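## Task

Scene 1: get the green foam block into the tote beside the door so that no part of it sticks out past the tote's rim. The robot must not tip over or be left leaning, or the scene fails. The block must stay there by itself; if it only stays because the robot is holding or propping it, the task is not done.

## Robot and tools

ROBOT. A Hello Robot Stretch 4 with a single arm. It has an omni-wheel base, a lift that rides up a mast, an arm that telescopes straight forward, a wrist with yaw, pitch and roll joints, and a two-finger gripper with bendy steel fingers. It is about 1.6 m tall, and the base edge lies no more than 0.23 m from the base origin. Loose objects may occasionally get nudged by something outside the robot's control.

FRAMES. Base frame: origin on the floor below the base centre, x ahead, y to the left, z up. hand_pose is reported in this frame and marks a point between the open fingertips (URDF link pinch). With all wrist joints at 0 its axes line up with the base axes. The printed position may be somewhat off. The odometry frame is where the base frame was when the scene began. base_odometry heading is positive to the left and runs from -3.142 to 3.142. Odometry comes from wheel turns only, so slipping is counted as motion.

CAMERAS. head_camera sits atop the mast, facing ahead and down; turn the base to look elsewhere. head_left_camera and head_right_camera are fisheyes on either side, aimed more steeply down, and they show the base and arm. wrist_camera looks along the fingers, with the fingertips near the bottom of its image.

execute_actions. Argument "actions" is a list holding one action or none; an empty list just reports state and images. Optional "cameras": a list of camera names (head_camera, head_left_camera, head_right_camera, wrist_camera, all). If omitted, null or ["all"], every camera is returned; [] returns none. The "pictures" line lists the order of the images. An action contains "base", "joints", or both, with optional "pace" and "contact_limits"; alternatively it contains only "end_of_arm". Motions in one action start together and may finish at different times. One action runs at most 15 s.
- "base": exactly one key, always a relative move from where the base last reported itself. translate_m: metres, -2 to 2, forward positive, no turning. strafe_m: metres, -2 to 2, left positive, no turning. rotate_rad: radians, -3.2 to 3.2, counter-clockwise from above positive.
- "joints": a single dictionary keyed by joint name, each value an absolute target. lift_m: 0 to 1.2 m (tolerance 0.004). arm_m: extension 0 to 0.55 m (0.004). wrist_yaw_rad: -1.134 to 4.276 (0.02); 0 points forward, positive swings left, 3.14 is stowed back, above 3.4 the arm may block it. wrist_pitch_rad: -1.117 to 4.259 (0.05); 0 is level, 1.57 points down. wrist_roll_rad: -1.117 to 4.259 (0.02); at 0 the fingers are level with each other, positive turns the gripper clockwise when viewed from behind. gripper_m: fingertip gap in metres, -0.038 to 0.141 (0.004); negative values press the tips together.
- "pace": "slow", "default", "fast" or "max". Base top speeds are 0.1/0.3/0.4/0.6 m/s and 1/2/3/4 rad/s respectively; with the lift above 0.2 they are reduced further, down to 0.3 m/s and 1 rad/s at lift 1.2.
- "contact_limits": {"arm_m": value from 0 (gentlest) to 0.75 (firmest)}, default 0.5; sets how hard the arm may push before stopping.
- {"end_of_arm": "enable_torque"} re-enables wrist or gripper motors that shut off; they then hold position.
Joint targets outside their range are clipped and the result notes it; any other bad value or unknown key rejects the whole call and nothing moves. A joint or base left out of an action may still be pushing toward an earlier target. If a result reports a stop, the rest of the calls in that reply for that scene are skipped. To unfold the wrist at scene start, send lift_m 0.4 together with wrist_yaw_rad 0.

wait: "seconds" 0 to 10; commands nothing and returns state and images.
zoom_image: "camera" plus "region" [x0, y0, x1, y1] in pixels of that camera's most recent full image, origin top-left, at most 504 by 504.
read_manual: only returns licence texts; no motion.
finished_scene: "scene" 1 or 2. Irreversible; ends the scene once the last command has been held, reports success, and gives the next scene's task. A reply with no tool call ends all remaining scenes. The simulation keeps running while you think.

RESULTS. base_status and joint_status: "done" (for the base, the wheels turned the commanded amount, slip included); "off_target" (stopped short, may keep pushing); "contact_stop_at_<key>" (hit something; that part goes slack, so a lift may sag under load and a base may drift); "limit_stop_at_<name>", e.g. own_body (self-collision guard, more likely with the gripper tilted up and rolled) or tilt (leaning over 6 degrees; lift, arm and wheels go slack and ignore commands); "torque_fault" (a wrist motor overloaded and went limp). on_its_own lists what the call did not command; "held at" there is a target, not a position. lidar_m: 12 horizontal ranges in metres from the base origin, 30-degree sectors, first straight ahead then counter-clockwise (4th left, 7th behind, 10th right); "-" means nothing seen or closer than 0.25 m; misses glass, thin legs and much behind. wrist_depth_mm: 7 by 7 grid of median depths, 100 to 2000 mm, row by row from top-left. turned_by_wheels vs turned_by_imu differing by over about 0.1 rad means slip or collision. base_tilt in degrees, forward and right positive, with a fixed offset up to about 1.5. motor_effort: percent of maximum, positive toward higher joint values, peak of last action in brackets; wheel positive means turning right.

GRIPPING. Command a gap smaller than the block to grasp it; a smaller value squeezes harder and pulls the block inward. The gripper reading and "done" do not prove a grasp; a firm squeeze at a target of 0 or more shows as a clear gripper effort change. If fingertips snag on a surface beneath them, raise the lift.

AVOID. Tipping: do not drive or turn with over 1 kg held and arm_m above 0.2, especially at fast paces; avoid sustained pushing or pulling with a high gripper or high contact limit. Avoid torque faults, dropping or flinging the block, slamming into things, and hard pushes. Release the block inside the tote and back away so it rests on its own, fully inside the rim.

Each tool is called after "Emit:" in YAML: its name, and indented under it one key for each argument.

## Session

Emit:
execute_actions:
  actions: []

Scene clock: 0.00 s.
base_odometry: x=+0.000 y=+0.000 heading=+0.000 (m, m, rad; odometry frame)
turned_by_wheels: +0.000 (rad since the last result)
turned_by_imu: +0.000 (rad since the last result)
base_tilt: forward=+0.4 right=-0.4 (deg)
lidar_m: 1.51 1.07 0.98 1.01 0.98 1.09 1.56 1.97 0.96 0.69 0.69 0.77
base_status: not commanded
joint_positions: lift_m=+0.241 arm_m=-0.001 wrist_yaw_rad=+3.026 wrist_pitch_rad=+0.008 wrist_roll_rad=+0.014 gripper_m=+0.057
joint_status: not commanded
motor_effort: lift_m=+19 arm_m=+0 wrist_yaw_rad=-1 wrist_pitch_rad=-6 wrist_roll_rad=-1 gripper_m=-2 wheel_0=+0 wheel_1=+0 wheel_2=+0 (%)
hand_pose: x=-0.1071 y=+0.1200 z=+0.4168 quat_wxyz=(+0.058, -0.003, +0.007, +0.998) (m; base frame)
wrist_depth_mm: - 141 - - 1397 1078 878 / - 141 - 1863 1366 1078 891 / 109 141 282 1863 1397 1060 891 / 137 154 - 1863 1366 1060 891 / 1983 - - 1863 1336 1042 878 / 1397 1430 195 1537 198 1042 866 / 991 917 1025 135 1060 960 866
pictures: head_camera, head_left_camera, head_right_camera, wrist_camera
Images, in order (width x height): head_camera 420x560, head_left_camera 420x672, head_right_camera 420x672, wrist_camera 616x392.

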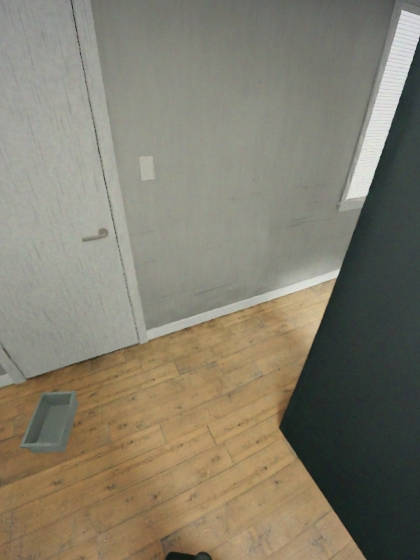

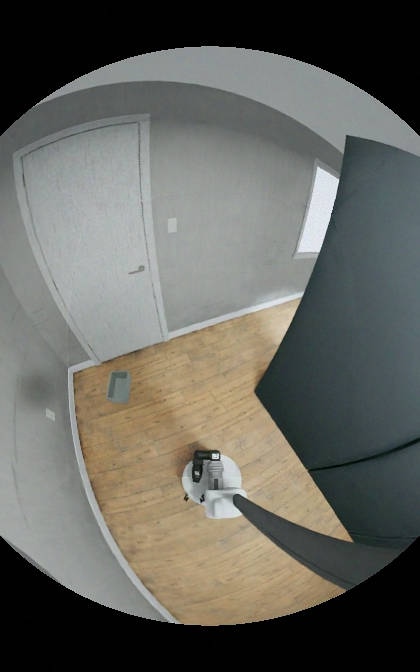

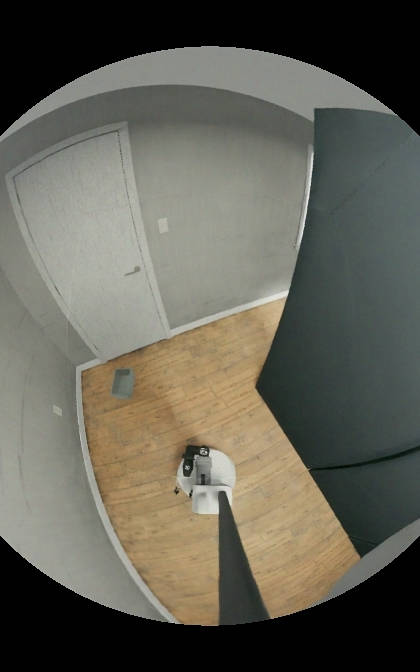

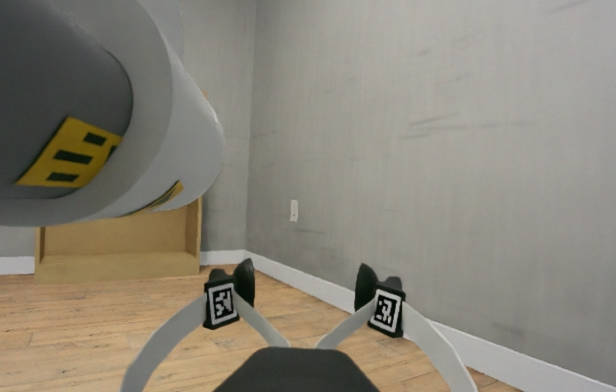

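Emit:
execute_actions:
  actions:
    - {"base": {"rotate_rad": -2.7}, "pace": "fast"}

Scene clock: 2.23 s.
base_odometry: x=+0.000 y=+0.000 heading=-2.700 (m, m, rad; odometry frame)
turned_by_wheels: -2.700 (rad since the last result)
turned_by_imu: -2.675 (rad since the last result)
base_tilt: forward=+0.4 right=-0.5 (deg)
lidar_m: 1.98 1.02 0.74 0.70 0.73 1.55 1.45 0.95 1.03 0.97 1.04 1.44
base_status: done
joint_positions: lift_m=+0.241 arm_m=-0.001 wrist_yaw_rad=+3.026 wrist_pitch_rad=+0.008 wrist_roll_rad=+0.014 gripper_m=+0.057
joint_status: not commanded
motor_effort: lift_m=+19(20) arm_m=+0(0) wrist_yaw_rad=+0(2) wrist_pitch_rad=-6(7) wrist_roll_rad=+1(1) gripper_m=-5(4) wheel_0=+2(11) wheel_1=+1(9) wheel_2=+2(14) (%)
hand_pose: x=-0.1070 y=+0.1201 z=+0.4168 quat_wxyz=(+0.058, -0.003, +0.007, +0.998) (m; base frame)
wrist_depth_mm: - 141 1537 1618 1661 1661 1756 / - 141 1576 1576 1618 1661 1756 / 109 141 283 1618 1708 1708 1756 / 137 155 1537 1618 1618 1661 1708 / 1464 1499 1499 1576 1618 1661 1756 / 1160 1229 195 1537 199 1661 1537 / 931 931 1042 135 1078 1078 1060
pictures: head_camera, head_left_camera, head_right_camera, wrist_camera
Images, in order (width x height): head_camera 420x560, head_left_camera 420x672, head_right_camera 420x672, wrist_camera 616x392.

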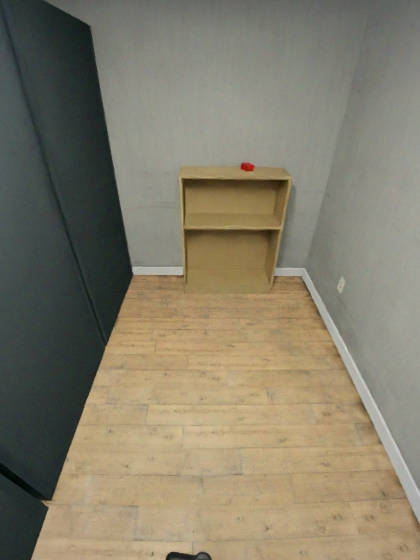

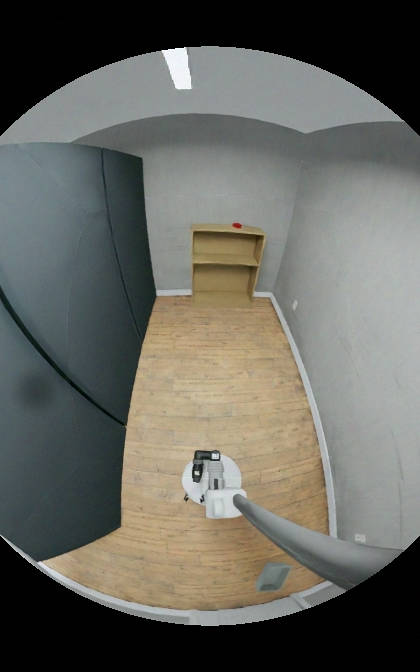

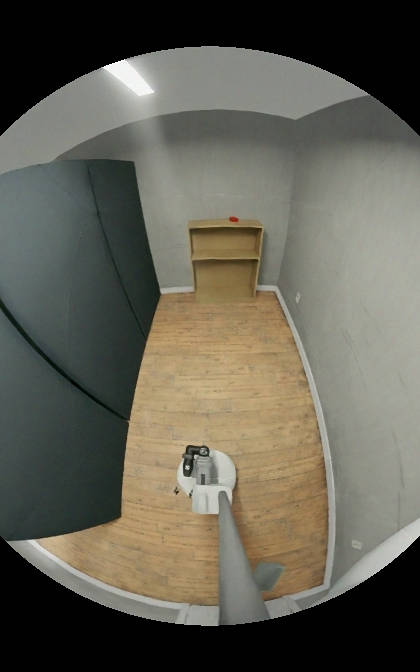

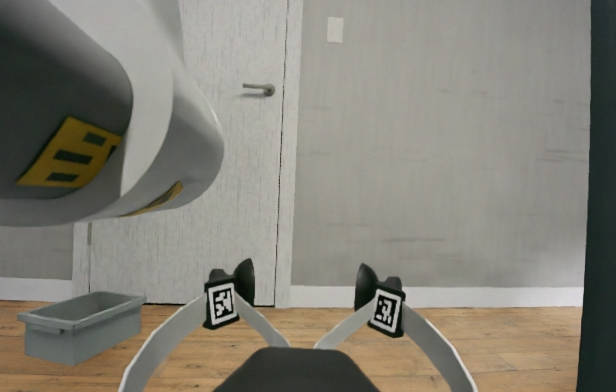

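Emit:
execute_actions:
  actions:
    - {"base": {"rotate_rad": 1.3}, "pace": "fast"}
  cameras: []

Emit:
execute_actions:
  actions:
    - {"base": {"strafe_m": 1.05}, "pace": "fast"}

Scene clock: 4.33 s.
base_odometry: x=+0.000 y=+0.000 heading=-1.400 (m, m, rad; odometry frame)
turned_by_wheels: +1.299 (rad since the last result)
turned_by_imu: +1.289 (rad since the last result)
base_tilt: forward=+0.4 right=-0.6 (deg)
lidar_m: 0.71 0.71 0.78 1.42 1.01 1.20 1.02 1.01 1.18 1.97 1.51 0.86
base_status: done
joint_positions: lift_m=+0.241 arm_m=-0.001 wrist_yaw_rad=+3.026 wrist_pitch_rad=+0.008 wrist_roll_rad=+0.014 gripper_m=+0.057
joint_status: not commanded
motor_effort: lift_m=+20(20) arm_m=+0(0) wrist_yaw_rad=+0(1) wrist_pitch_rad=-6(6) wrist_roll_rad=+0(3) gripper_m=-2(4) wheel_0=-3(10) wheel_1=-2(6) wheel_2=-3(11) (%)
hand_pose: x=-0.1070 y=+0.1201 z=+0.4168 quat_wxyz=(+0.058, -0.003, +0.007, +0.998) (m; base frame)
wrist_depth_mm: - 141 1118 1229 1430 1537 1430 / - 141 1138 1205 1366 1537 1397 / 109 141 285 1229 1397 1576 1366 / 137 154 1098 1229 1366 1499 1397 / 960 1042 1098 1229 1336 1537 1366 / 960 1042 195 1255 199 1537 1366 / 946 931 1042 135 1042 991 866
pictures: none
No camera images: the call's "cameras" was empty. Leave "cameras" out to get every camera's image.

Scene clock: 8.10 s.
base_odometry: x=+1.035 y=+0.178 heading=-1.400 (m, m, rad; odometry frame)
turned_by_wheels: +0.000 (rad since the last result)
turned_by_imu: +0.001 (rad since the last result)
base_tilt: forward=+0.4 right=-0.4 (deg)
lidar_m: 0.95 1.00 0.54 0.46 0.43 0.43 0.89 0.66 1.48 2.55 0.84 0.64
base_status: done
joint_positions: lift_m=+0.241 arm_m=-0.001 wrist_yaw_rad=+3.026 wrist_pitch_rad=+0.008 wrist_roll_rad=+0.014 gripper_m=+0.057
joint_status: not commanded
motor_effort: lift_m=+20(20) arm_m=+0(0) wrist_yaw_rad=+0(1) wrist_pitch_rad=-7(7) wrist_roll_rad=+2(1) gripper_m=-4(4) wheel_0=+1(11) wheel_1=-1(16) wheel_2=+0(2) (%)
hand_pose: x=-0.1070 y=+0.1201 z=+0.4168 quat_wxyz=(+0.058, -0.003, +0.007, +0.998) (m; base frame)
wrist_depth_mm: - 141 1430 1098 676 496 389 / - 141 1430 1098 683 492 387 / 109 141 286 1078 676 484 382 / 137 154 1397 1060 668 484 377 / 1182 1308 1397 1042 661 480 375 / 1182 1281 195 1025 198 477 375 / 946 707 878 135 640 449 375
pictures: head_camera, head_left_camera, head_right_camera, wrist_camera
Images, in order (width x height): head_camera 420x560, head_left_camera 420x672, head_right_camera 420x672, wrist_camera 616x392.

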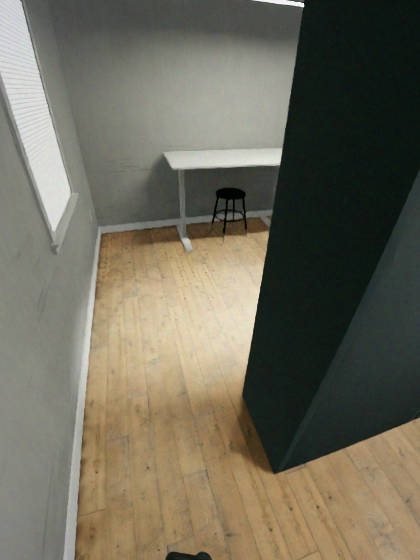

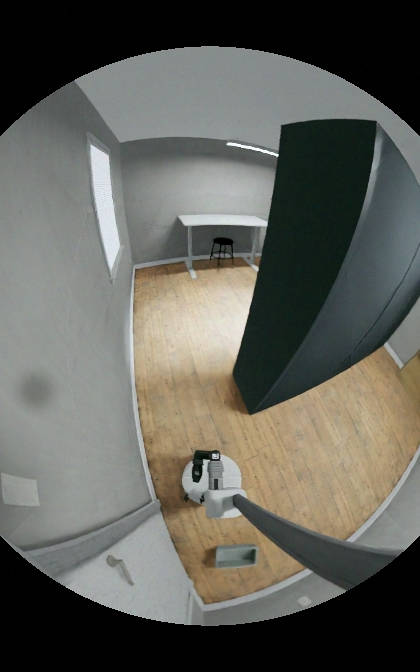

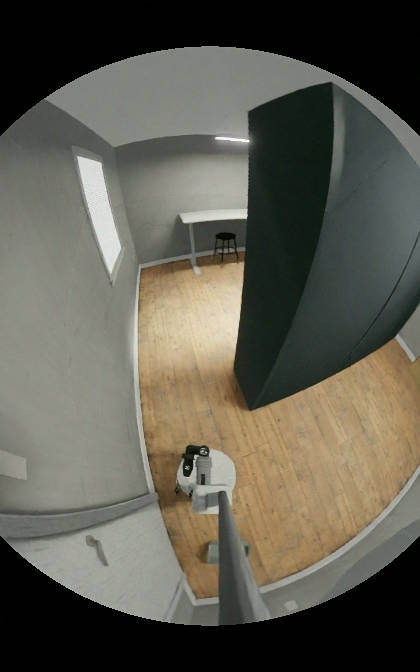

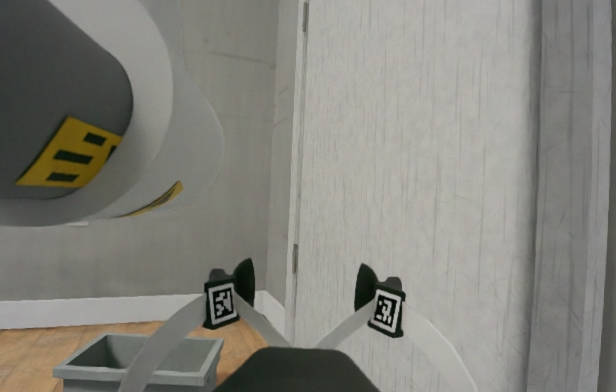

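Emit:
execute_actions:
  actions:
    - {"base": {"rotate_rad": 0.3}, "pace": "fast"}
  cameras: ["head_camera"]

Scene clock: 9.07 s.
base_odometry: x=+1.035 y=+0.178 heading=-1.100 (m, m, rad; odometry frame)
turned_by_wheels: +0.300 (rad since the last result)
turned_by_imu: +0.298 (rad since the last result)
base_tilt: forward=+0.5 right=-0.5 (deg)
lidar_m: 1.66 0.65 0.47 0.43 0.44 0.66 0.63 1.37 1.89 1.56 0.65 0.71
base_status: done
joint_positions: lift_m=+0.241 arm_m=-0.001 wrist_yaw_rad=+3.026 wrist_pitch_rad=+0.008 wrist_roll_rad=+0.014 gripper_m=+0.057
joint_status: not commanded
motor_effort: lift_m=+20(20) arm_m=+0(0) wrist_yaw_rad=+0(1) wrist_pitch_rad=-6(6) wrist_roll_rad=+1(1) gripper_m=-4(3) wheel_0=-1(10) wheel_1=+0(11) wheel_2=-1(13) (%)
hand_pose: x=-0.1070 y=+0.1201 z=+0.4168 quat_wxyz=(+0.058, -0.003, +0.007, +0.998) (m; base frame)
wrist_depth_mm: - 141 1397 1430 1281 654 469 / - 141 1366 1430 1229 640 462 / 109 141 285 1430 1098 647 466 / 137 154 1430 1430 1078 640 466 / 1366 1366 1336 1464 1060 634 455 / 1336 1366 196 1397 198 615 452 / 991 917 820 136 960 554 445
pictures: head_camera
Images, in order (width x height): head_camera 420x560.

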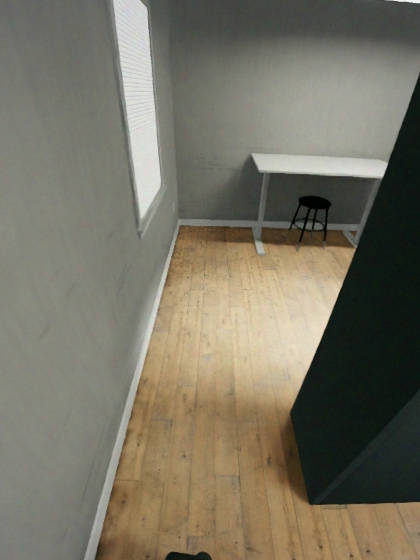

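Emit:
execute_actions:
  actions:
    - {"base": {"translate_m": 1.6}, "pace": "max"}
  cameras: ["head_right_camera"]

Emit:
execute_actions:
  actions:
    - {"base": {"rotate_rad": -1.3}, "pace": "fast"}

Scene clock: 13.33 s.
base_odometry: x=+1.760 y=-1.248 heading=-1.100 (m, m, rad; odometry frame)
turned_by_wheels: +0.000 (rad since the last result)
turned_by_imu: +0.001 (rad since the last result)
base_tilt: forward=+0.5 right=-0.5 (deg)
lidar_m: 1.62 0.55 0.41 0.38 0.47 0.64 1.74 0.88 1.05 2.49 1.50 1.15
base_status: done
joint_positions: lift_m=+0.241 arm_m=-0.001 wrist_yaw_rad=+3.026 wrist_pitch_rad=+0.008 wrist_roll_rad=+0.014 gripper_m=+0.057
joint_status: not commanded
motor_effort: lift_m=+20(20) arm_m=+0(0) wrist_yaw_rad=-1(0) wrist_pitch_rad=-6(6) wrist_roll_rad=+1(1) gripper_m=-3(2) wheel_0=+1(7) wheel_1=-1(12) wheel_2=+1(15) (%)
hand_pose: x=-0.1071 y=+0.1201 z=+0.4168 quat_wxyz=(+0.058, -0.003, +0.007, +0.998) (m; base frame)
wrist_depth_mm: - 141 - - 1182 640 466 / - 140 - - 1182 634 455 / 109 141 283 - 1160 640 462 / 137 154 - - 1118 634 449 / 991 - - - 1060 615 449 / 976 1397 196 1576 199 615 439 / 917 931 1042 136 946 549 449
pictures: head_right_camera
Images, in order (width x height): head_right_camera 420x672.

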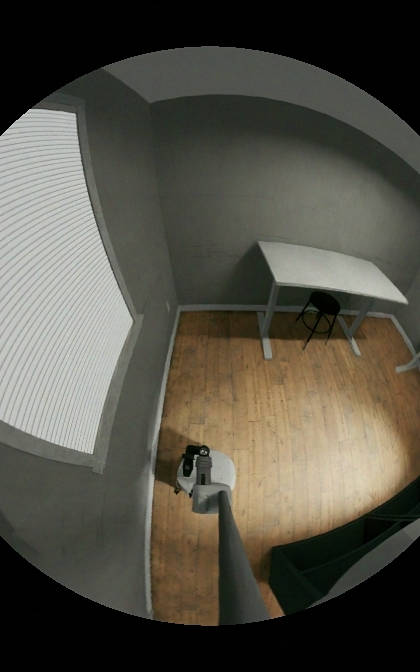

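Scene clock: 14.93 s.
base_odometry: x=+1.760 y=-1.248 heading=-2.400 (m, m, rad; odometry frame)
turned_by_wheels: -1.300 (rad since the last result)
turned_by_imu: -1.288 (rad since the last result)
base_tilt: forward=+0.5 right=-0.5 (deg)
lidar_m: 2.04 1.21 1.17 0.78 0.46 0.40 0.39 0.53 0.95 1.00 0.89 1.53
base_status: done
joint_positions: lift_m=+0.241 arm_m=-0.001 wrist_yaw_rad=+3.026 wrist_pitch_rad=+0.008 wrist_roll_rad=+0.014 gripper_m=+0.057
joint_status: not commanded
motor_effort: lift_m=+20(20) arm_m=+0(0) wrist_yaw_rad=-2(0) wrist_pitch_rad=-6(6) wrist_roll_rad=+1(1) gripper_m=-3(1) wheel_0=+2(10) wheel_1=+2(7) wheel_2=+3(10) (%)
hand_pose: x=-0.1070 y=+0.1201 z=+0.4168 quat_wxyz=(+0.058, -0.003, +0.007, +0.998) (m; base frame)
wrist_depth_mm: - 141 569 544 521 500 480 / - 141 559 539 517 496 480 / 109 141 285 544 517 500 477 / 137 154 559 539 517 500 480 / 640 603 569 539 517 496 477 / 621 597 195 535 199 496 473 / 621 591 569 135 517 488 473
pictures: head_camera, head_left_camera, head_right_camera, wrist_camera
Images, in order (width x height): head_camera 420x560, head_left_camera 420x672, head_right_camera 420x672, wrist_camera 616x392.

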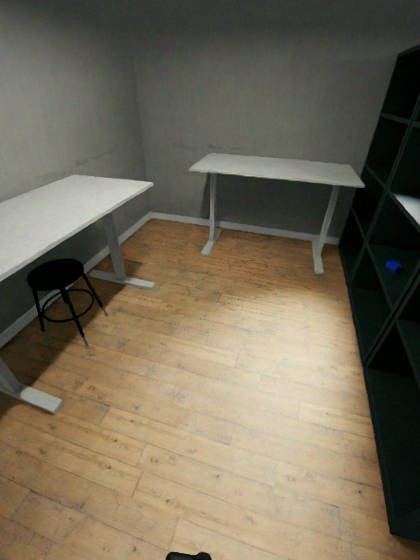

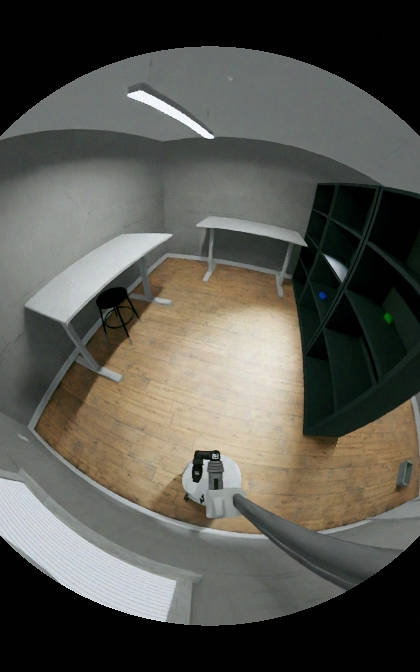

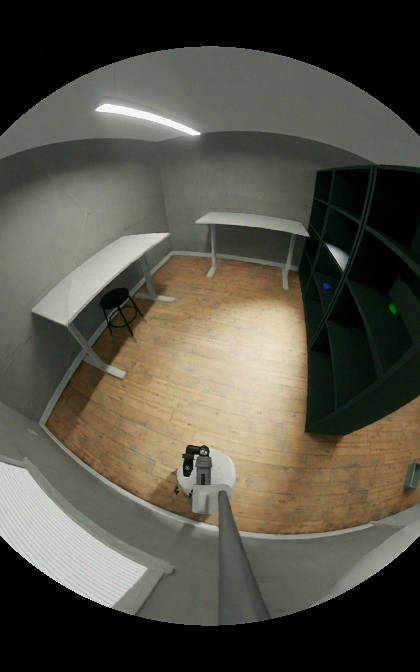

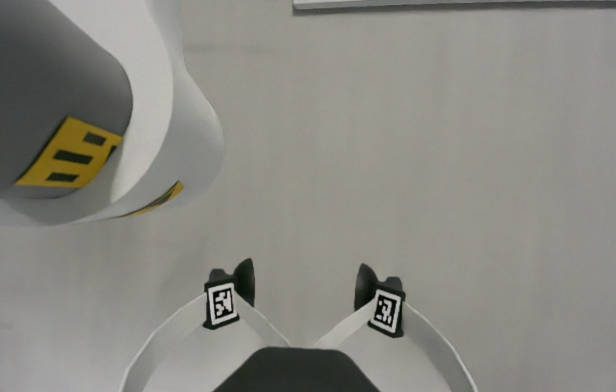

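Emit:
execute_actions:
  actions:
    - {"base": {"rotate_rad": -1.9}, "joints": {"lift_m": 0.8, "wrist_yaw_rad": 0, "gripper_m": 0.12}, "pace": "fast"}

Scene clock: 17.60 s.
base_odometry: x=+1.760 y=-1.248 heading=+1.983 (m, m, rad; odometry frame)
turned_by_wheels: -1.900 (rad since the last result)
turned_by_imu: -1.882 (rad since the last result)
base_tilt: forward=+0.5 right=-0.5 (deg)
lidar_m: 1.44 0.89 1.00 2.39 1.62 1.16 1.52 0.63 0.43 0.39 0.45 0.60
base_status: done
joint_positions: lift_m=+0.800 arm_m=-0.001 wrist_yaw_rad=+0.000 wrist_pitch_rad=+0.008 wrist_roll_rad=+0.014 gripper_m=+0.120
joint_status: all done
motor_effort: lift_m=+22(21) arm_m=+0(0) wrist_yaw_rad=-3(9) wrist_pitch_rad=-6(6) wrist_roll_rad=+1(1) gripper_m=-2(4) wheel_0=+1(10) wheel_1=-1(4) wheel_2=+1(10) (%)
hand_pose: x=+0.4580 y=-0.0873 z=+0.9758 quat_wxyz=(+1.000, +0.007, +0.004, +0.000) (m; base frame)
wrist_depth_mm: 854 - - - 1336 699 480 / 866 - - - 1336 691 480 / 904 - - - 1308 683 477 / 891 - - - 1281 676 477 / - - - - 1281 668 473 / - - - - 214 585 469 / 1397 - - 141 1182 609 459
pictures: head_camera, head_left_camera, head_right_camera, wrist_camera
Images, in order (width x height): head_camera 420x560, head_left_camera 420x672, head_right_camera 420x672, wrist_camera 616x392.

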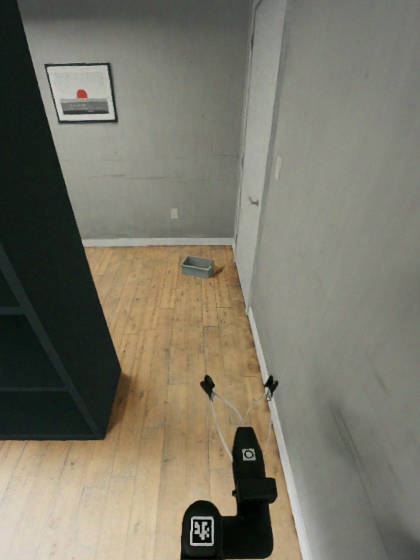

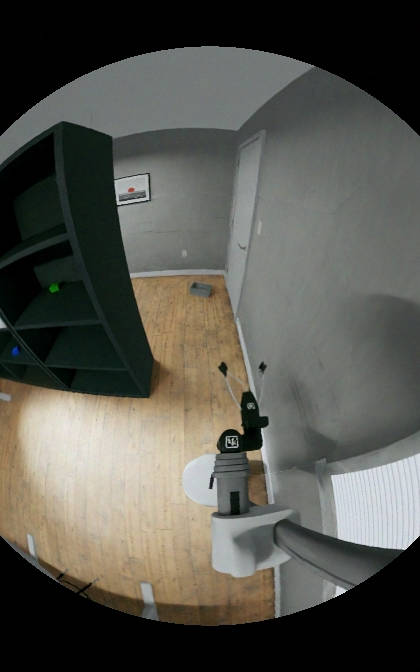

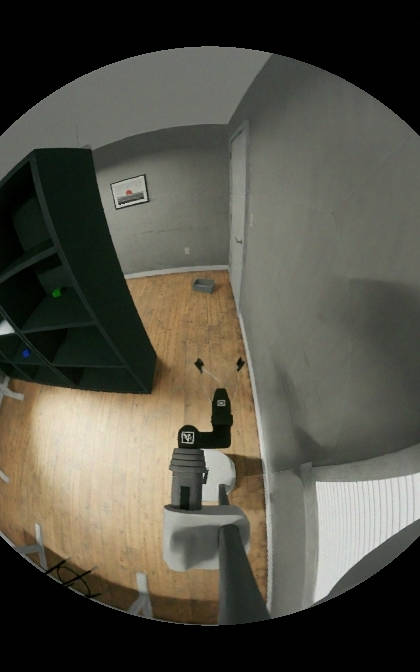

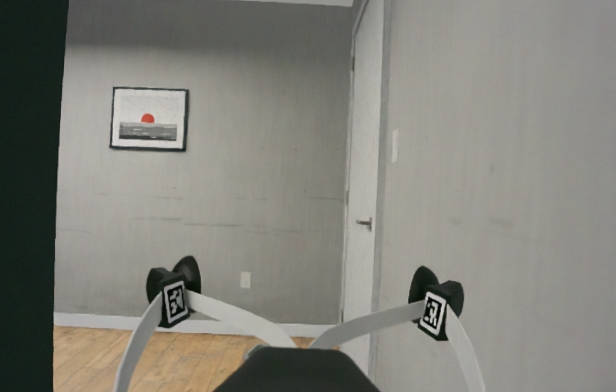

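Emit:
execute_actions:
  actions:
    - {"base": {"strafe_m": 1.15}, "pace": "max"}

Scene clock: 21.73 s.
base_odometry: x=+0.707 y=-1.709 heading=+1.983 (m, m, rad; odometry frame)
turned_by_wheels: +0.000 (rad since the last result)
turned_by_imu: +0.002 (rad since the last result)
base_tilt: forward=+0.4 right=-0.4 (deg)
lidar_m: 0.63 0.68 0.90 1.36 1.39 1.19 1.11 1.15 1.66 1.57 1.62 0.68
base_status: done
joint_positions: lift_m=+0.800 arm_m=-0.001 wrist_yaw_rad=+0.000 wrist_pitch_rad=+0.008 wrist_roll_rad=+0.014 gripper_m=+0.120
joint_status: not commanded
motor_effort: lift_m=+22(22) arm_m=+0(0) wrist_yaw_rad=-2(3) wrist_pitch_rad=-6(7) wrist_roll_rad=+2(2) gripper_m=-1(1) wheel_0=+0(12) wheel_1=+0(6) wheel_2=+0(3) (%)
hand_pose: x=+0.4580 y=-0.0874 z=+0.9758 quat_wxyz=(+1.000, +0.007, +0.004, +0.000) (m; base frame)
wrist_depth_mm: 477 723 854 854 820 798 691 / 480 732 891 891 891 891 691 / 496 741 891 891 891 917 691 / 480 707 878 891 891 904 683 / 452 430 433 452 492 442 442 / 508 676 878 891 212 831 661 / 508 715 878 141 891 866 654
pictures: head_camera, head_left_camera, head_right_camera, wrist_camera
Images, in order (width x height): head_camera 420x560, head_left_camera 420x672, head_right_camera 420x672, wrist_camera 616x392.

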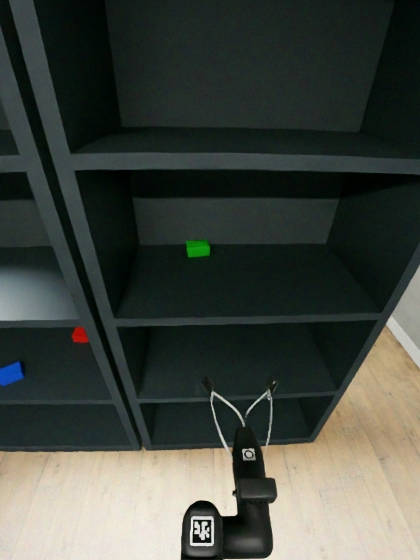

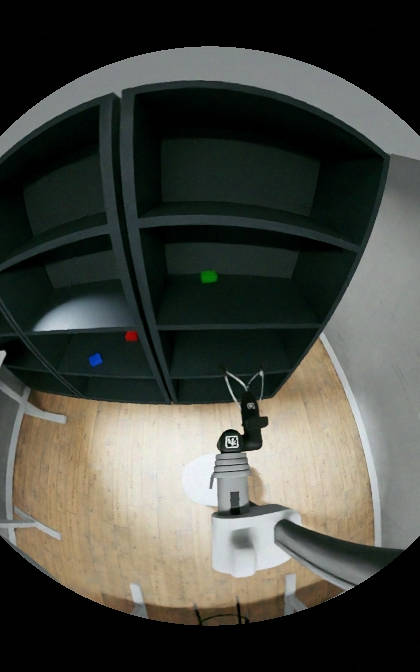

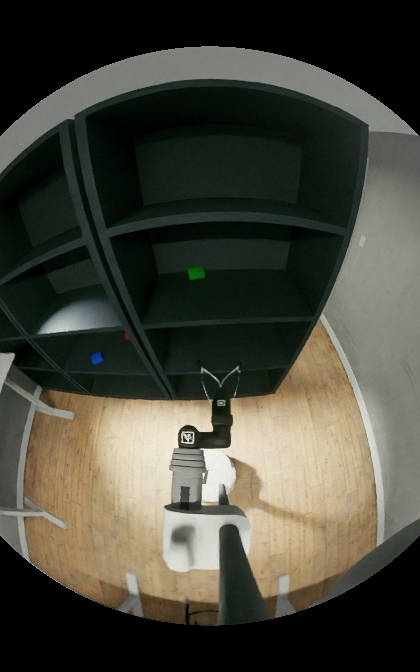

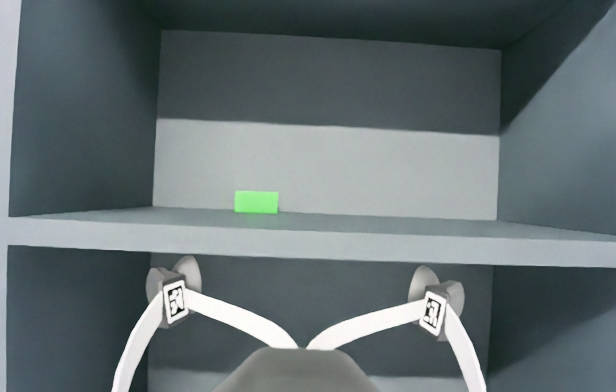

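Emit:
zoom_image:
  camera: "head_camera"
  region: [150, 210, 250, 290]

Emit:
zoom_image:
  camera: "wrist_camera"
  region: [180, 150, 380, 280]

Region (150, 210, 250, 290) of head_camera's 420x560 image, scaled by 5.040, with more detail than that image has; it fills the top 403 rows of this view, and the rest is white.

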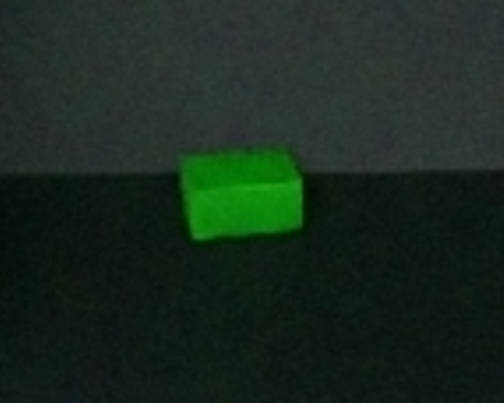

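Region (180, 150, 380, 280) of wrist_camera's 616x392 image, scaled by 2.520; it fills the top 328 rows of this view, and the rest is white.

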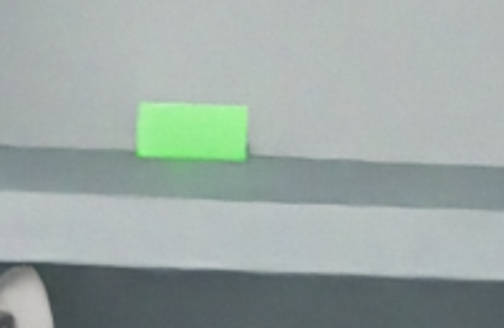

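Emit:
execute_actions:
  actions:
    - {"base": {"rotate_rad": 0.13}, "joints": {"lift_m": 0.99, "wrist_pitch_rad": 0.4, "gripper_m": 0.141, "wrist_roll_rad": 0.0}, "pace": "fast"}
  cameras: ["head_camera", "wrist_camera"]

Scene clock: 24.87 s.
base_odometry: x=+0.707 y=-1.709 heading=+2.113 (m, m, rad; odometry frame)
turned_by_wheels: +0.129 (rad since the last result)
turned_by_imu: +0.129 (rad since the last result)
base_tilt: forward=+0.4 right=-0.5 (deg)
lidar_m: 0.63 0.71 1.01 1.36 1.45 1.12 1.10 1.21 1.60 1.56 0.87 0.66
base_status: done
joint_positions: lift_m=+0.990 arm_m=-0.001 wrist_yaw_rad=+0.000 wrist_pitch_rad=+0.402 wrist_roll_rad=+0.000 gripper_m=+0.141
joint_status: all done
motor_effort: lift_m=+22(23) arm_m=+0(0) wrist_yaw_rad=-2(3) wrist_pitch_rad=-5(4) wrist_roll_rad=-1(2) gripper_m=-1(1) wheel_0=-2(8) wheel_1=+0(5) wheel_2=-4(6) (%)
hand_pose: x=+0.4350 y=-0.0874 z=+1.0552 quat_wxyz=(+0.980, +0.000, +0.200, +0.000) (m; base frame)
wrist_depth_mm: 410 508 798 788 778 759 732 / 433 517 842 842 820 788 759 / 462 525 732 768 831 831 809 / 496 488 517 530 544 559 574 / 1042 525 904 991 459 452 445 / 878 544 842 991 946 946 820 / 768 627 809 134 820 820 809
pictures: head_camera, wrist_camera
Images, in order (width x height): head_camera 420x560, wrist_camera 616x392.

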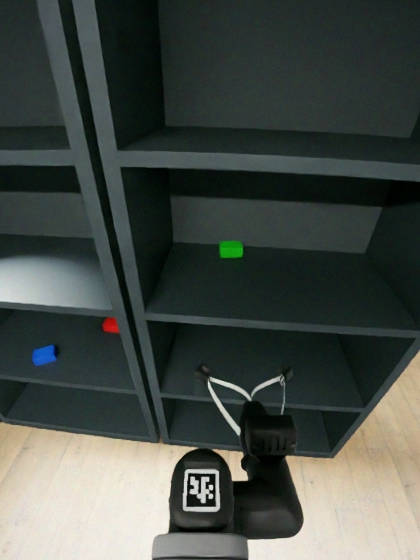

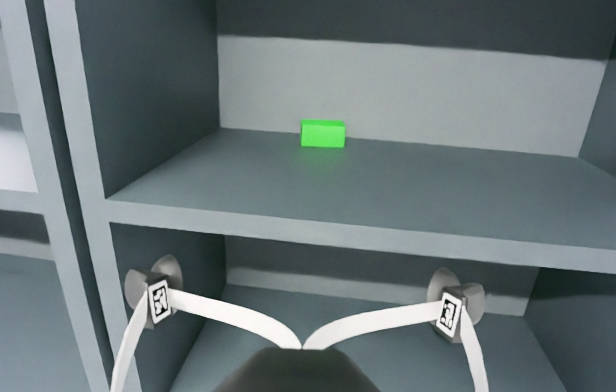

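Emit:
execute_actions:
  actions:
    - {"base": {"translate_m": 0.22}, "joints": {"arm_m": 0.2}, "pace": "fast"}
  cameras: ["head_camera", "wrist_camera"]

Scene clock: 26.97 s.
base_odometry: x=+0.593 y=-1.521 heading=+2.113 (m, m, rad; odometry frame)
turned_by_wheels: +0.000 (rad since the last result)
turned_by_imu: +0.001 (rad since the last result)
base_tilt: forward=+0.5 right=-0.5 (deg)
lidar_m: 0.43 0.46 0.68 1.34 1.45 1.35 1.32 1.41 1.61 1.60 0.54 0.43
base_status: done
joint_positions: lift_m=+0.990 arm_m=+0.198 wrist_yaw_rad=+0.000 wrist_pitch_rad=+0.402 wrist_roll_rad=+0.000 gripper_m=+0.141
joint_status: all done
motor_effort: lift_m=+22(22) arm_m=+9(10) wrist_yaw_rad=-1(1) wrist_pitch_rad=-6(6) wrist_roll_rad=-1(0) gripper_m=-1(1) wheel_0=+2(8) wheel_1=+1(5) wheel_2=-1(13) (%)
hand_pose: x=+0.6349 y=-0.0874 z=+1.0551 quat_wxyz=(+0.980, +0.000, +0.200, +0.000) (m; base frame)
wrist_depth_mm: 324 424 415 404 397 384 375 / 330 439 436 430 415 402 394 / 336 466 469 452 439 427 421 / 345 452 484 413 466 455 439 / 340 368 375 377 389 402 404 / 285 267 278 303 286 287 317 / 241 240 247 134 253 256 263
pictures: head_camera, wrist_camera
Images, in order (width x height): head_camera 420x560, wrist_camera 616x392.

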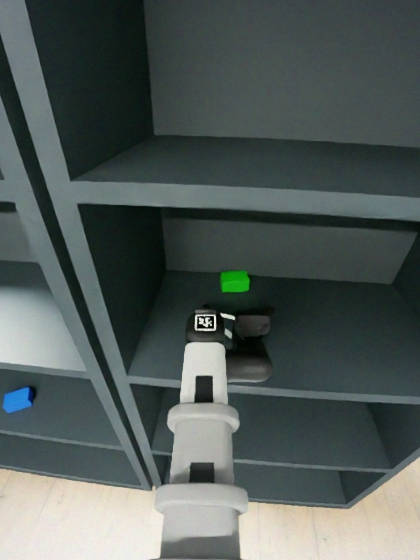

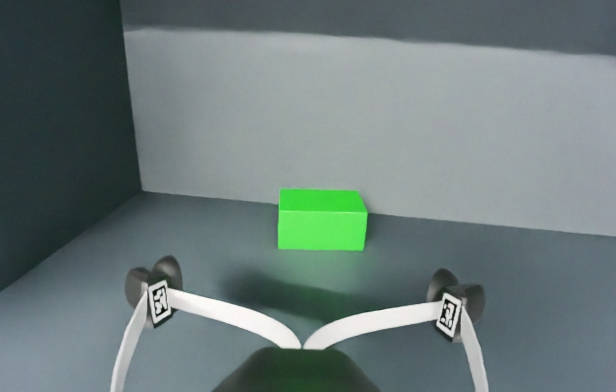

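Emit:
execute_actions:
  actions:
    - {"base": {"strafe_m": -0.014}, "joints": {"arm_m": 0.28, "lift_m": 0.958}}
  cameras: ["wrist_camera"]

Scene clock: 28.70 s.
base_odometry: x=+0.605 y=-1.514 heading=+2.113 (m, m, rad; odometry frame)
turned_by_wheels: +0.000 (rad since the last result)
turned_by_imu: +0.001 (rad since the last result)
base_tilt: forward=+0.4 right=-0.5 (deg)
lidar_m: 0.43 0.45 0.67 1.35 1.45 1.34 1.33 1.42 1.58 1.57 0.59 0.44
base_status: done
joint_positions: lift_m=+0.958 arm_m=+0.278 wrist_yaw_rad=+0.000 wrist_pitch_rad=+0.402 wrist_roll_rad=+0.000 gripper_m=+0.141
joint_status: all done
motor_effort: lift_m=+17(20) arm_m=+9(10) wrist_yaw_rad=-2(3) wrist_pitch_rad=-6(5) wrist_roll_rad=-1(1) gripper_m=+0(0) wheel_0=+3(9) wheel_1=-2(7) wheel_2=+0(3) (%)
hand_pose: x=+0.7148 y=-0.0874 z=+1.0236 quat_wxyz=(+0.980, +0.000, +0.200, +0.000) (m; base frame)
wrist_depth_mm: 330 351 342 329 322 314 307 / 338 370 359 349 342 332 322 / 343 394 382 370 362 351 340 / 353 404 397 325 377 370 359 / 300 306 314 291 329 340 345 / 240 226 234 255 241 243 267 / 203 202 208 135 214 216 225
pictures: wrist_camera
Images, in order (width x height): wrist_camera 616x392.

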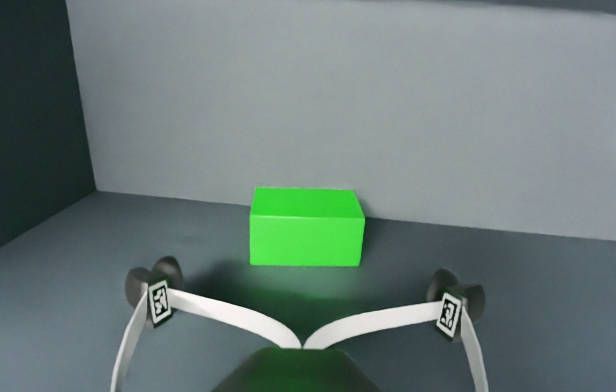

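Emit:
execute_actions:
  actions:
    - {"joints": {"arm_m": 0.383}, "contact_limits": {"arm_m": 0.25}}
  cameras: ["wrist_camera", "head_left_camera"]

Scene clock: 30.07 s.
base_odometry: x=+0.605 y=-1.514 heading=+2.113 (m, m, rad; odometry frame)
turned_by_wheels: +0.000 (rad since the last result)
turned_by_imu: +0.000 (rad since the last result)
base_tilt: forward=+0.4 right=-0.6 (deg)
lidar_m: 0.43 0.47 0.70 1.36 1.46 1.36 1.35 1.43 1.58 1.60 0.56 0.44
base_status: not commanded
joint_positions: lift_m=+0.958 arm_m=+0.381 wrist_yaw_rad=+0.000 wrist_pitch_rad=+0.402 wrist_roll_rad=+0.000 gripper_m=+0.141
joint_status: all done
motor_effort: lift_m=+16(16) arm_m=+9(11) wrist_yaw_rad=-1(1) wrist_pitch_rad=-6(6) wrist_roll_rad=+0(0) gripper_m=-1(1) wheel_0=+3(3) wheel_1=-2(2) wheel_2=+0(0) (%)
contact_limits: arm_m 0.25
hand_pose: x=+0.8178 y=-0.0874 z=+1.0236 quat_wxyz=(+0.980, +0.000, +0.200, +0.000) (m; base frame)
wrist_depth_mm: 258 251 244 237 230 225 221 / 272 264 256 251 243 236 233 / 290 282 272 265 257 250 244 / 307 298 287 281 273 265 258 / 300 309 300 238 290 282 274 / 240 226 194 196 208 242 266 / 201 203 201 135 211 215 224
pictures: head_left_camera, wrist_camera
Images, in order (width x height): head_left_camera 420x672, wrist_camera 616x392.

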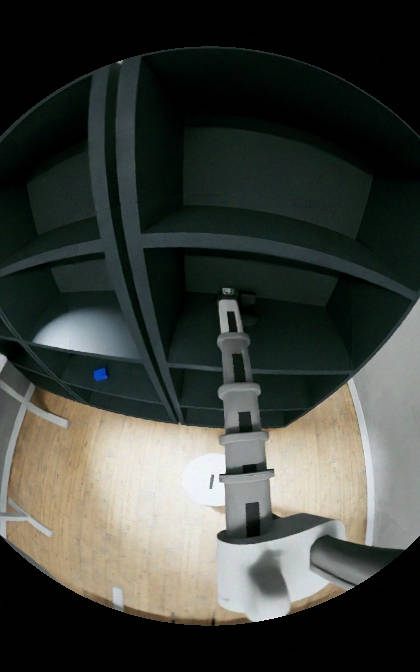

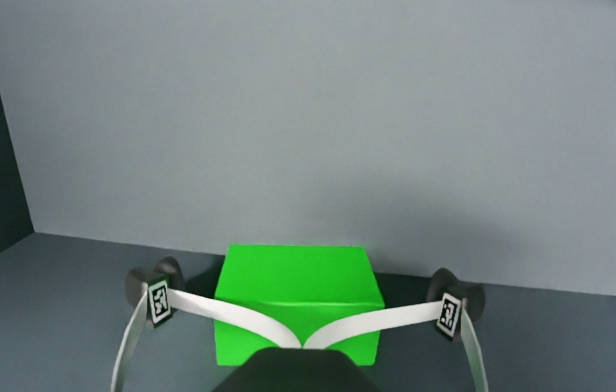

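Emit:
execute_actions:
  actions:
    - {"joints": {"lift_m": 0.950}}
  cameras: []

Emit:
execute_actions:
  actions:
    - {"joints": {"gripper_m": 0.055}}
  cameras: ["wrist_camera"]

Scene clock: 30.87 s.
base_odometry: x=+0.605 y=-1.514 heading=+2.113 (m, m, rad; odometry frame)
turned_by_wheels: +0.000 (rad since the last result)
turned_by_imu: +0.000 (rad since the last result)
base_tilt: forward=+0.5 right=-0.4 (deg)
lidar_m: 0.42 0.49 0.69 1.35 1.46 1.37 1.35 1.44 1.56 1.60 0.59 0.43
base_status: not commanded
joint_positions: lift_m=+0.950 arm_m=+0.381 wrist_yaw_rad=+0.000 wrist_pitch_rad=+0.402 wrist_roll_rad=+0.000 gripper_m=+0.141
joint_status: all done
motor_effort: lift_m=+16(18) arm_m=+9(9) wrist_yaw_rad=+0(1) wrist_pitch_rad=-5(6) wrist_roll_rad=+0(0) gripper_m=-1(2) wheel_0=+3(3) wheel_1=-2(2) wheel_2=+0(0) (%)
hand_pose: x=+0.8178 y=-0.0874 z=+1.0155 quat_wxyz=(+0.980, +0.000, +0.200, +0.000) (m; base frame)
wrist_depth_mm: 257 250 243 237 231 225 221 / 273 266 257 249 244 236 231 / 289 282 273 263 257 251 244 / 309 300 290 281 274 266 259 / 285 293 285 223 286 283 274 / 228 215 190 191 195 230 254 / 193 192 198 135 204 204 210
pictures: none
No camera images: the call's "cameras" was empty. Leave "cameras" out to get every camera's image.

Scene clock: 32.73 s.
base_odometry: x=+0.605 y=-1.514 heading=+2.113 (m, m, rad; odometry frame)
turned_by_wheels: +0.000 (rad since the last result)
turned_by_imu: +0.000 (rad since the last result)
base_tilt: forward=+0.5 right=-0.4 (deg)
lidar_m: 0.44 0.46 0.70 1.36 1.44 1.37 1.33 1.41 1.59 1.59 0.57 0.45
base_status: not commanded
joint_positions: lift_m=+0.950 arm_m=+0.381 wrist_yaw_rad=+0.000 wrist_pitch_rad=+0.402 wrist_roll_rad=+0.000 gripper_m=+0.055
joint_status: all done
motor_effort: lift_m=+16(16) arm_m=+9(9) wrist_yaw_rad=-2(2) wrist_pitch_rad=-6(6) wrist_roll_rad=+1(0) gripper_m=-14(16) wheel_0=+3(3) wheel_1=-2(2) wheel_2=+0(0) (%)
hand_pose: x=+0.8178 y=-0.0874 z=+1.0155 quat_wxyz=(+0.980, +0.000, +0.200, +0.000) (m; base frame)
wrist_depth_mm: 257 250 243 237 232 225 221 / 272 265 258 251 245 236 232 / 290 281 273 265 258 250 243 / 307 301 291 281 273 264 259 / 286 294 283 216 283 283 276 / 229 230 182 183 185 252 253 / 193 189 190 128 197 198 211
pictures: wrist_camera
Images, in order (width x height): wrist_camera 616x392.

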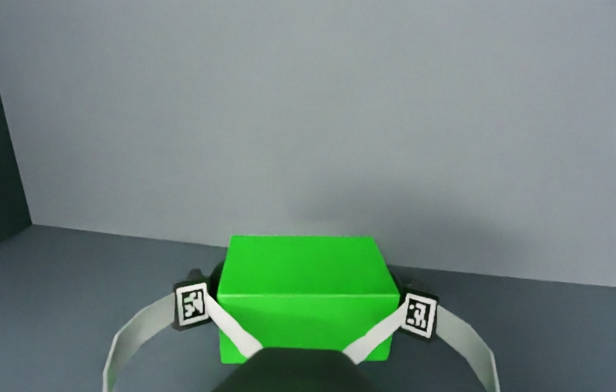

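Gripped. Lift and retract.

Emit:
execute_actions:
  actions:
    - {"joints": {"lift_m": 0.99}}
  cameras: ["wrist_camera"]

Emit:
execute_actions:
  actions:
    - {"base": {"translate_m": -0.2}, "joints": {"arm_m": 0.0}, "pace": "fast"}
  cameras: ["wrist_camera", "head_camera"]

Scene clock: 33.97 s.
base_odometry: x=+0.605 y=-1.514 heading=+2.113 (m, m, rad; odometry frame)
turned_by_wheels: +0.000 (rad since the last result)
turned_by_imu: +0.000 (rad since the last result)
base_tilt: forward=+0.5 right=-0.4 (deg)
lidar_m: 0.41 0.47 0.69 1.36 1.45 1.36 1.34 1.43 1.60 1.57 0.57 0.45
base_status: not commanded
joint_positions: lift_m=+0.990 arm_m=+0.381 wrist_yaw_rad=+0.000 wrist_pitch_rad=+0.402 wrist_roll_rad=+0.000 gripper_m=+0.055
joint_status: all done
motor_effort: lift_m=+22(22) arm_m=+9(9) wrist_yaw_rad=-2(0) wrist_pitch_rad=-6(6) wrist_roll_rad=-1(1) gripper_m=-15(16) wheel_0=+3(3) wheel_1=-2(2) wheel_2=+0(0) (%)
hand_pose: x=+0.8178 y=-0.0874 z=+1.0550 quat_wxyz=(+0.980, +0.000, +0.200, +0.000) (m; base frame)
wrist_depth_mm: 258 251 243 236 232 224 221 / 271 265 257 250 243 236 233 / 290 282 273 266 258 250 244 / 309 300 291 283 273 263 259 / 325 324 301 214 285 283 276 / 282 286 182 183 186 296 290 / 238 234 236 128 245 247 260
pictures: wrist_camera
Images, in order (width x height): wrist_camera 616x392.

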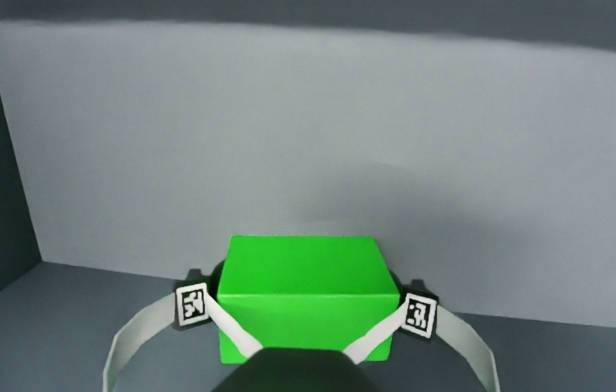

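Scene clock: 35.87 s.
base_odometry: x=+0.708 y=-1.685 heading=+2.113 (m, m, rad; odometry frame)
turned_by_wheels: +0.000 (rad since the last result)
turned_by_imu: +0.001 (rad since the last result)
base_tilt: forward=+0.4 right=-0.5 (deg)
lidar_m: 0.61 0.68 1.02 1.36 1.44 1.14 1.13 1.23 1.59 1.54 0.86 0.66
base_status: done
joint_positions: lift_m=+0.990 arm_m=+0.002 wrist_yaw_rad=+0.000 wrist_pitch_rad=+0.403 wrist_roll_rad=+0.000 gripper_m=+0.055
joint_status: all done
motor_effort: lift_m=+22(22) arm_m=-9(12) wrist_yaw_rad=-1(2) wrist_pitch_rad=-7(8) wrist_roll_rad=-1(1) gripper_m=-15(15) wheel_0=-2(7) wheel_1=+0(6) wheel_2=+2(12) (%)
hand_pose: x=+0.4378 y=-0.0875 z=+1.0549 quat_wxyz=(+0.980, +0.000, +0.200, +0.000) (m; base frame)
wrist_depth_mm: 394 521 778 759 750 715 707 / 413 530 820 809 788 768 759 / 442 549 768 820 809 809 768 / 462 484 508 525 544 559 580 / 504 544 445 215 427 427 418 / 559 539 182 184 186 946 820 / 759 597 778 128 788 809 788
pictures: head_camera, wrist_camera
Images, in order (width x height): head_camera 420x560, wrist_camera 616x392.

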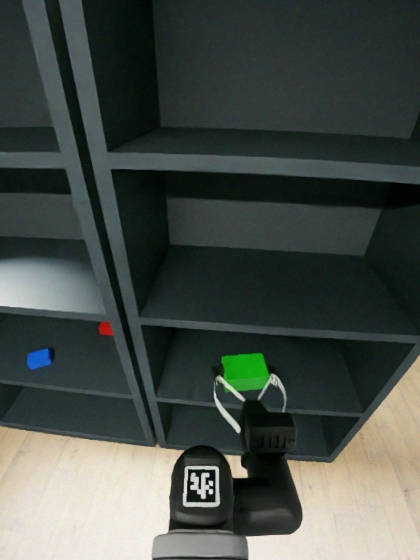

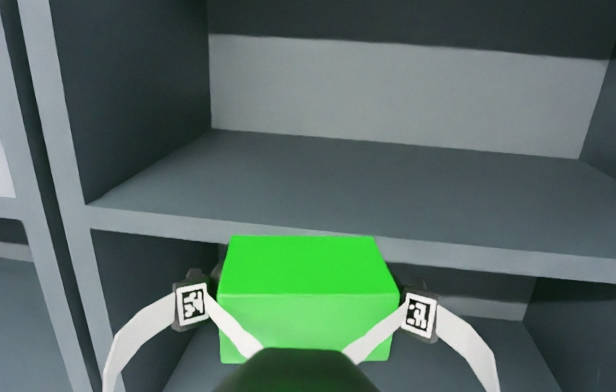

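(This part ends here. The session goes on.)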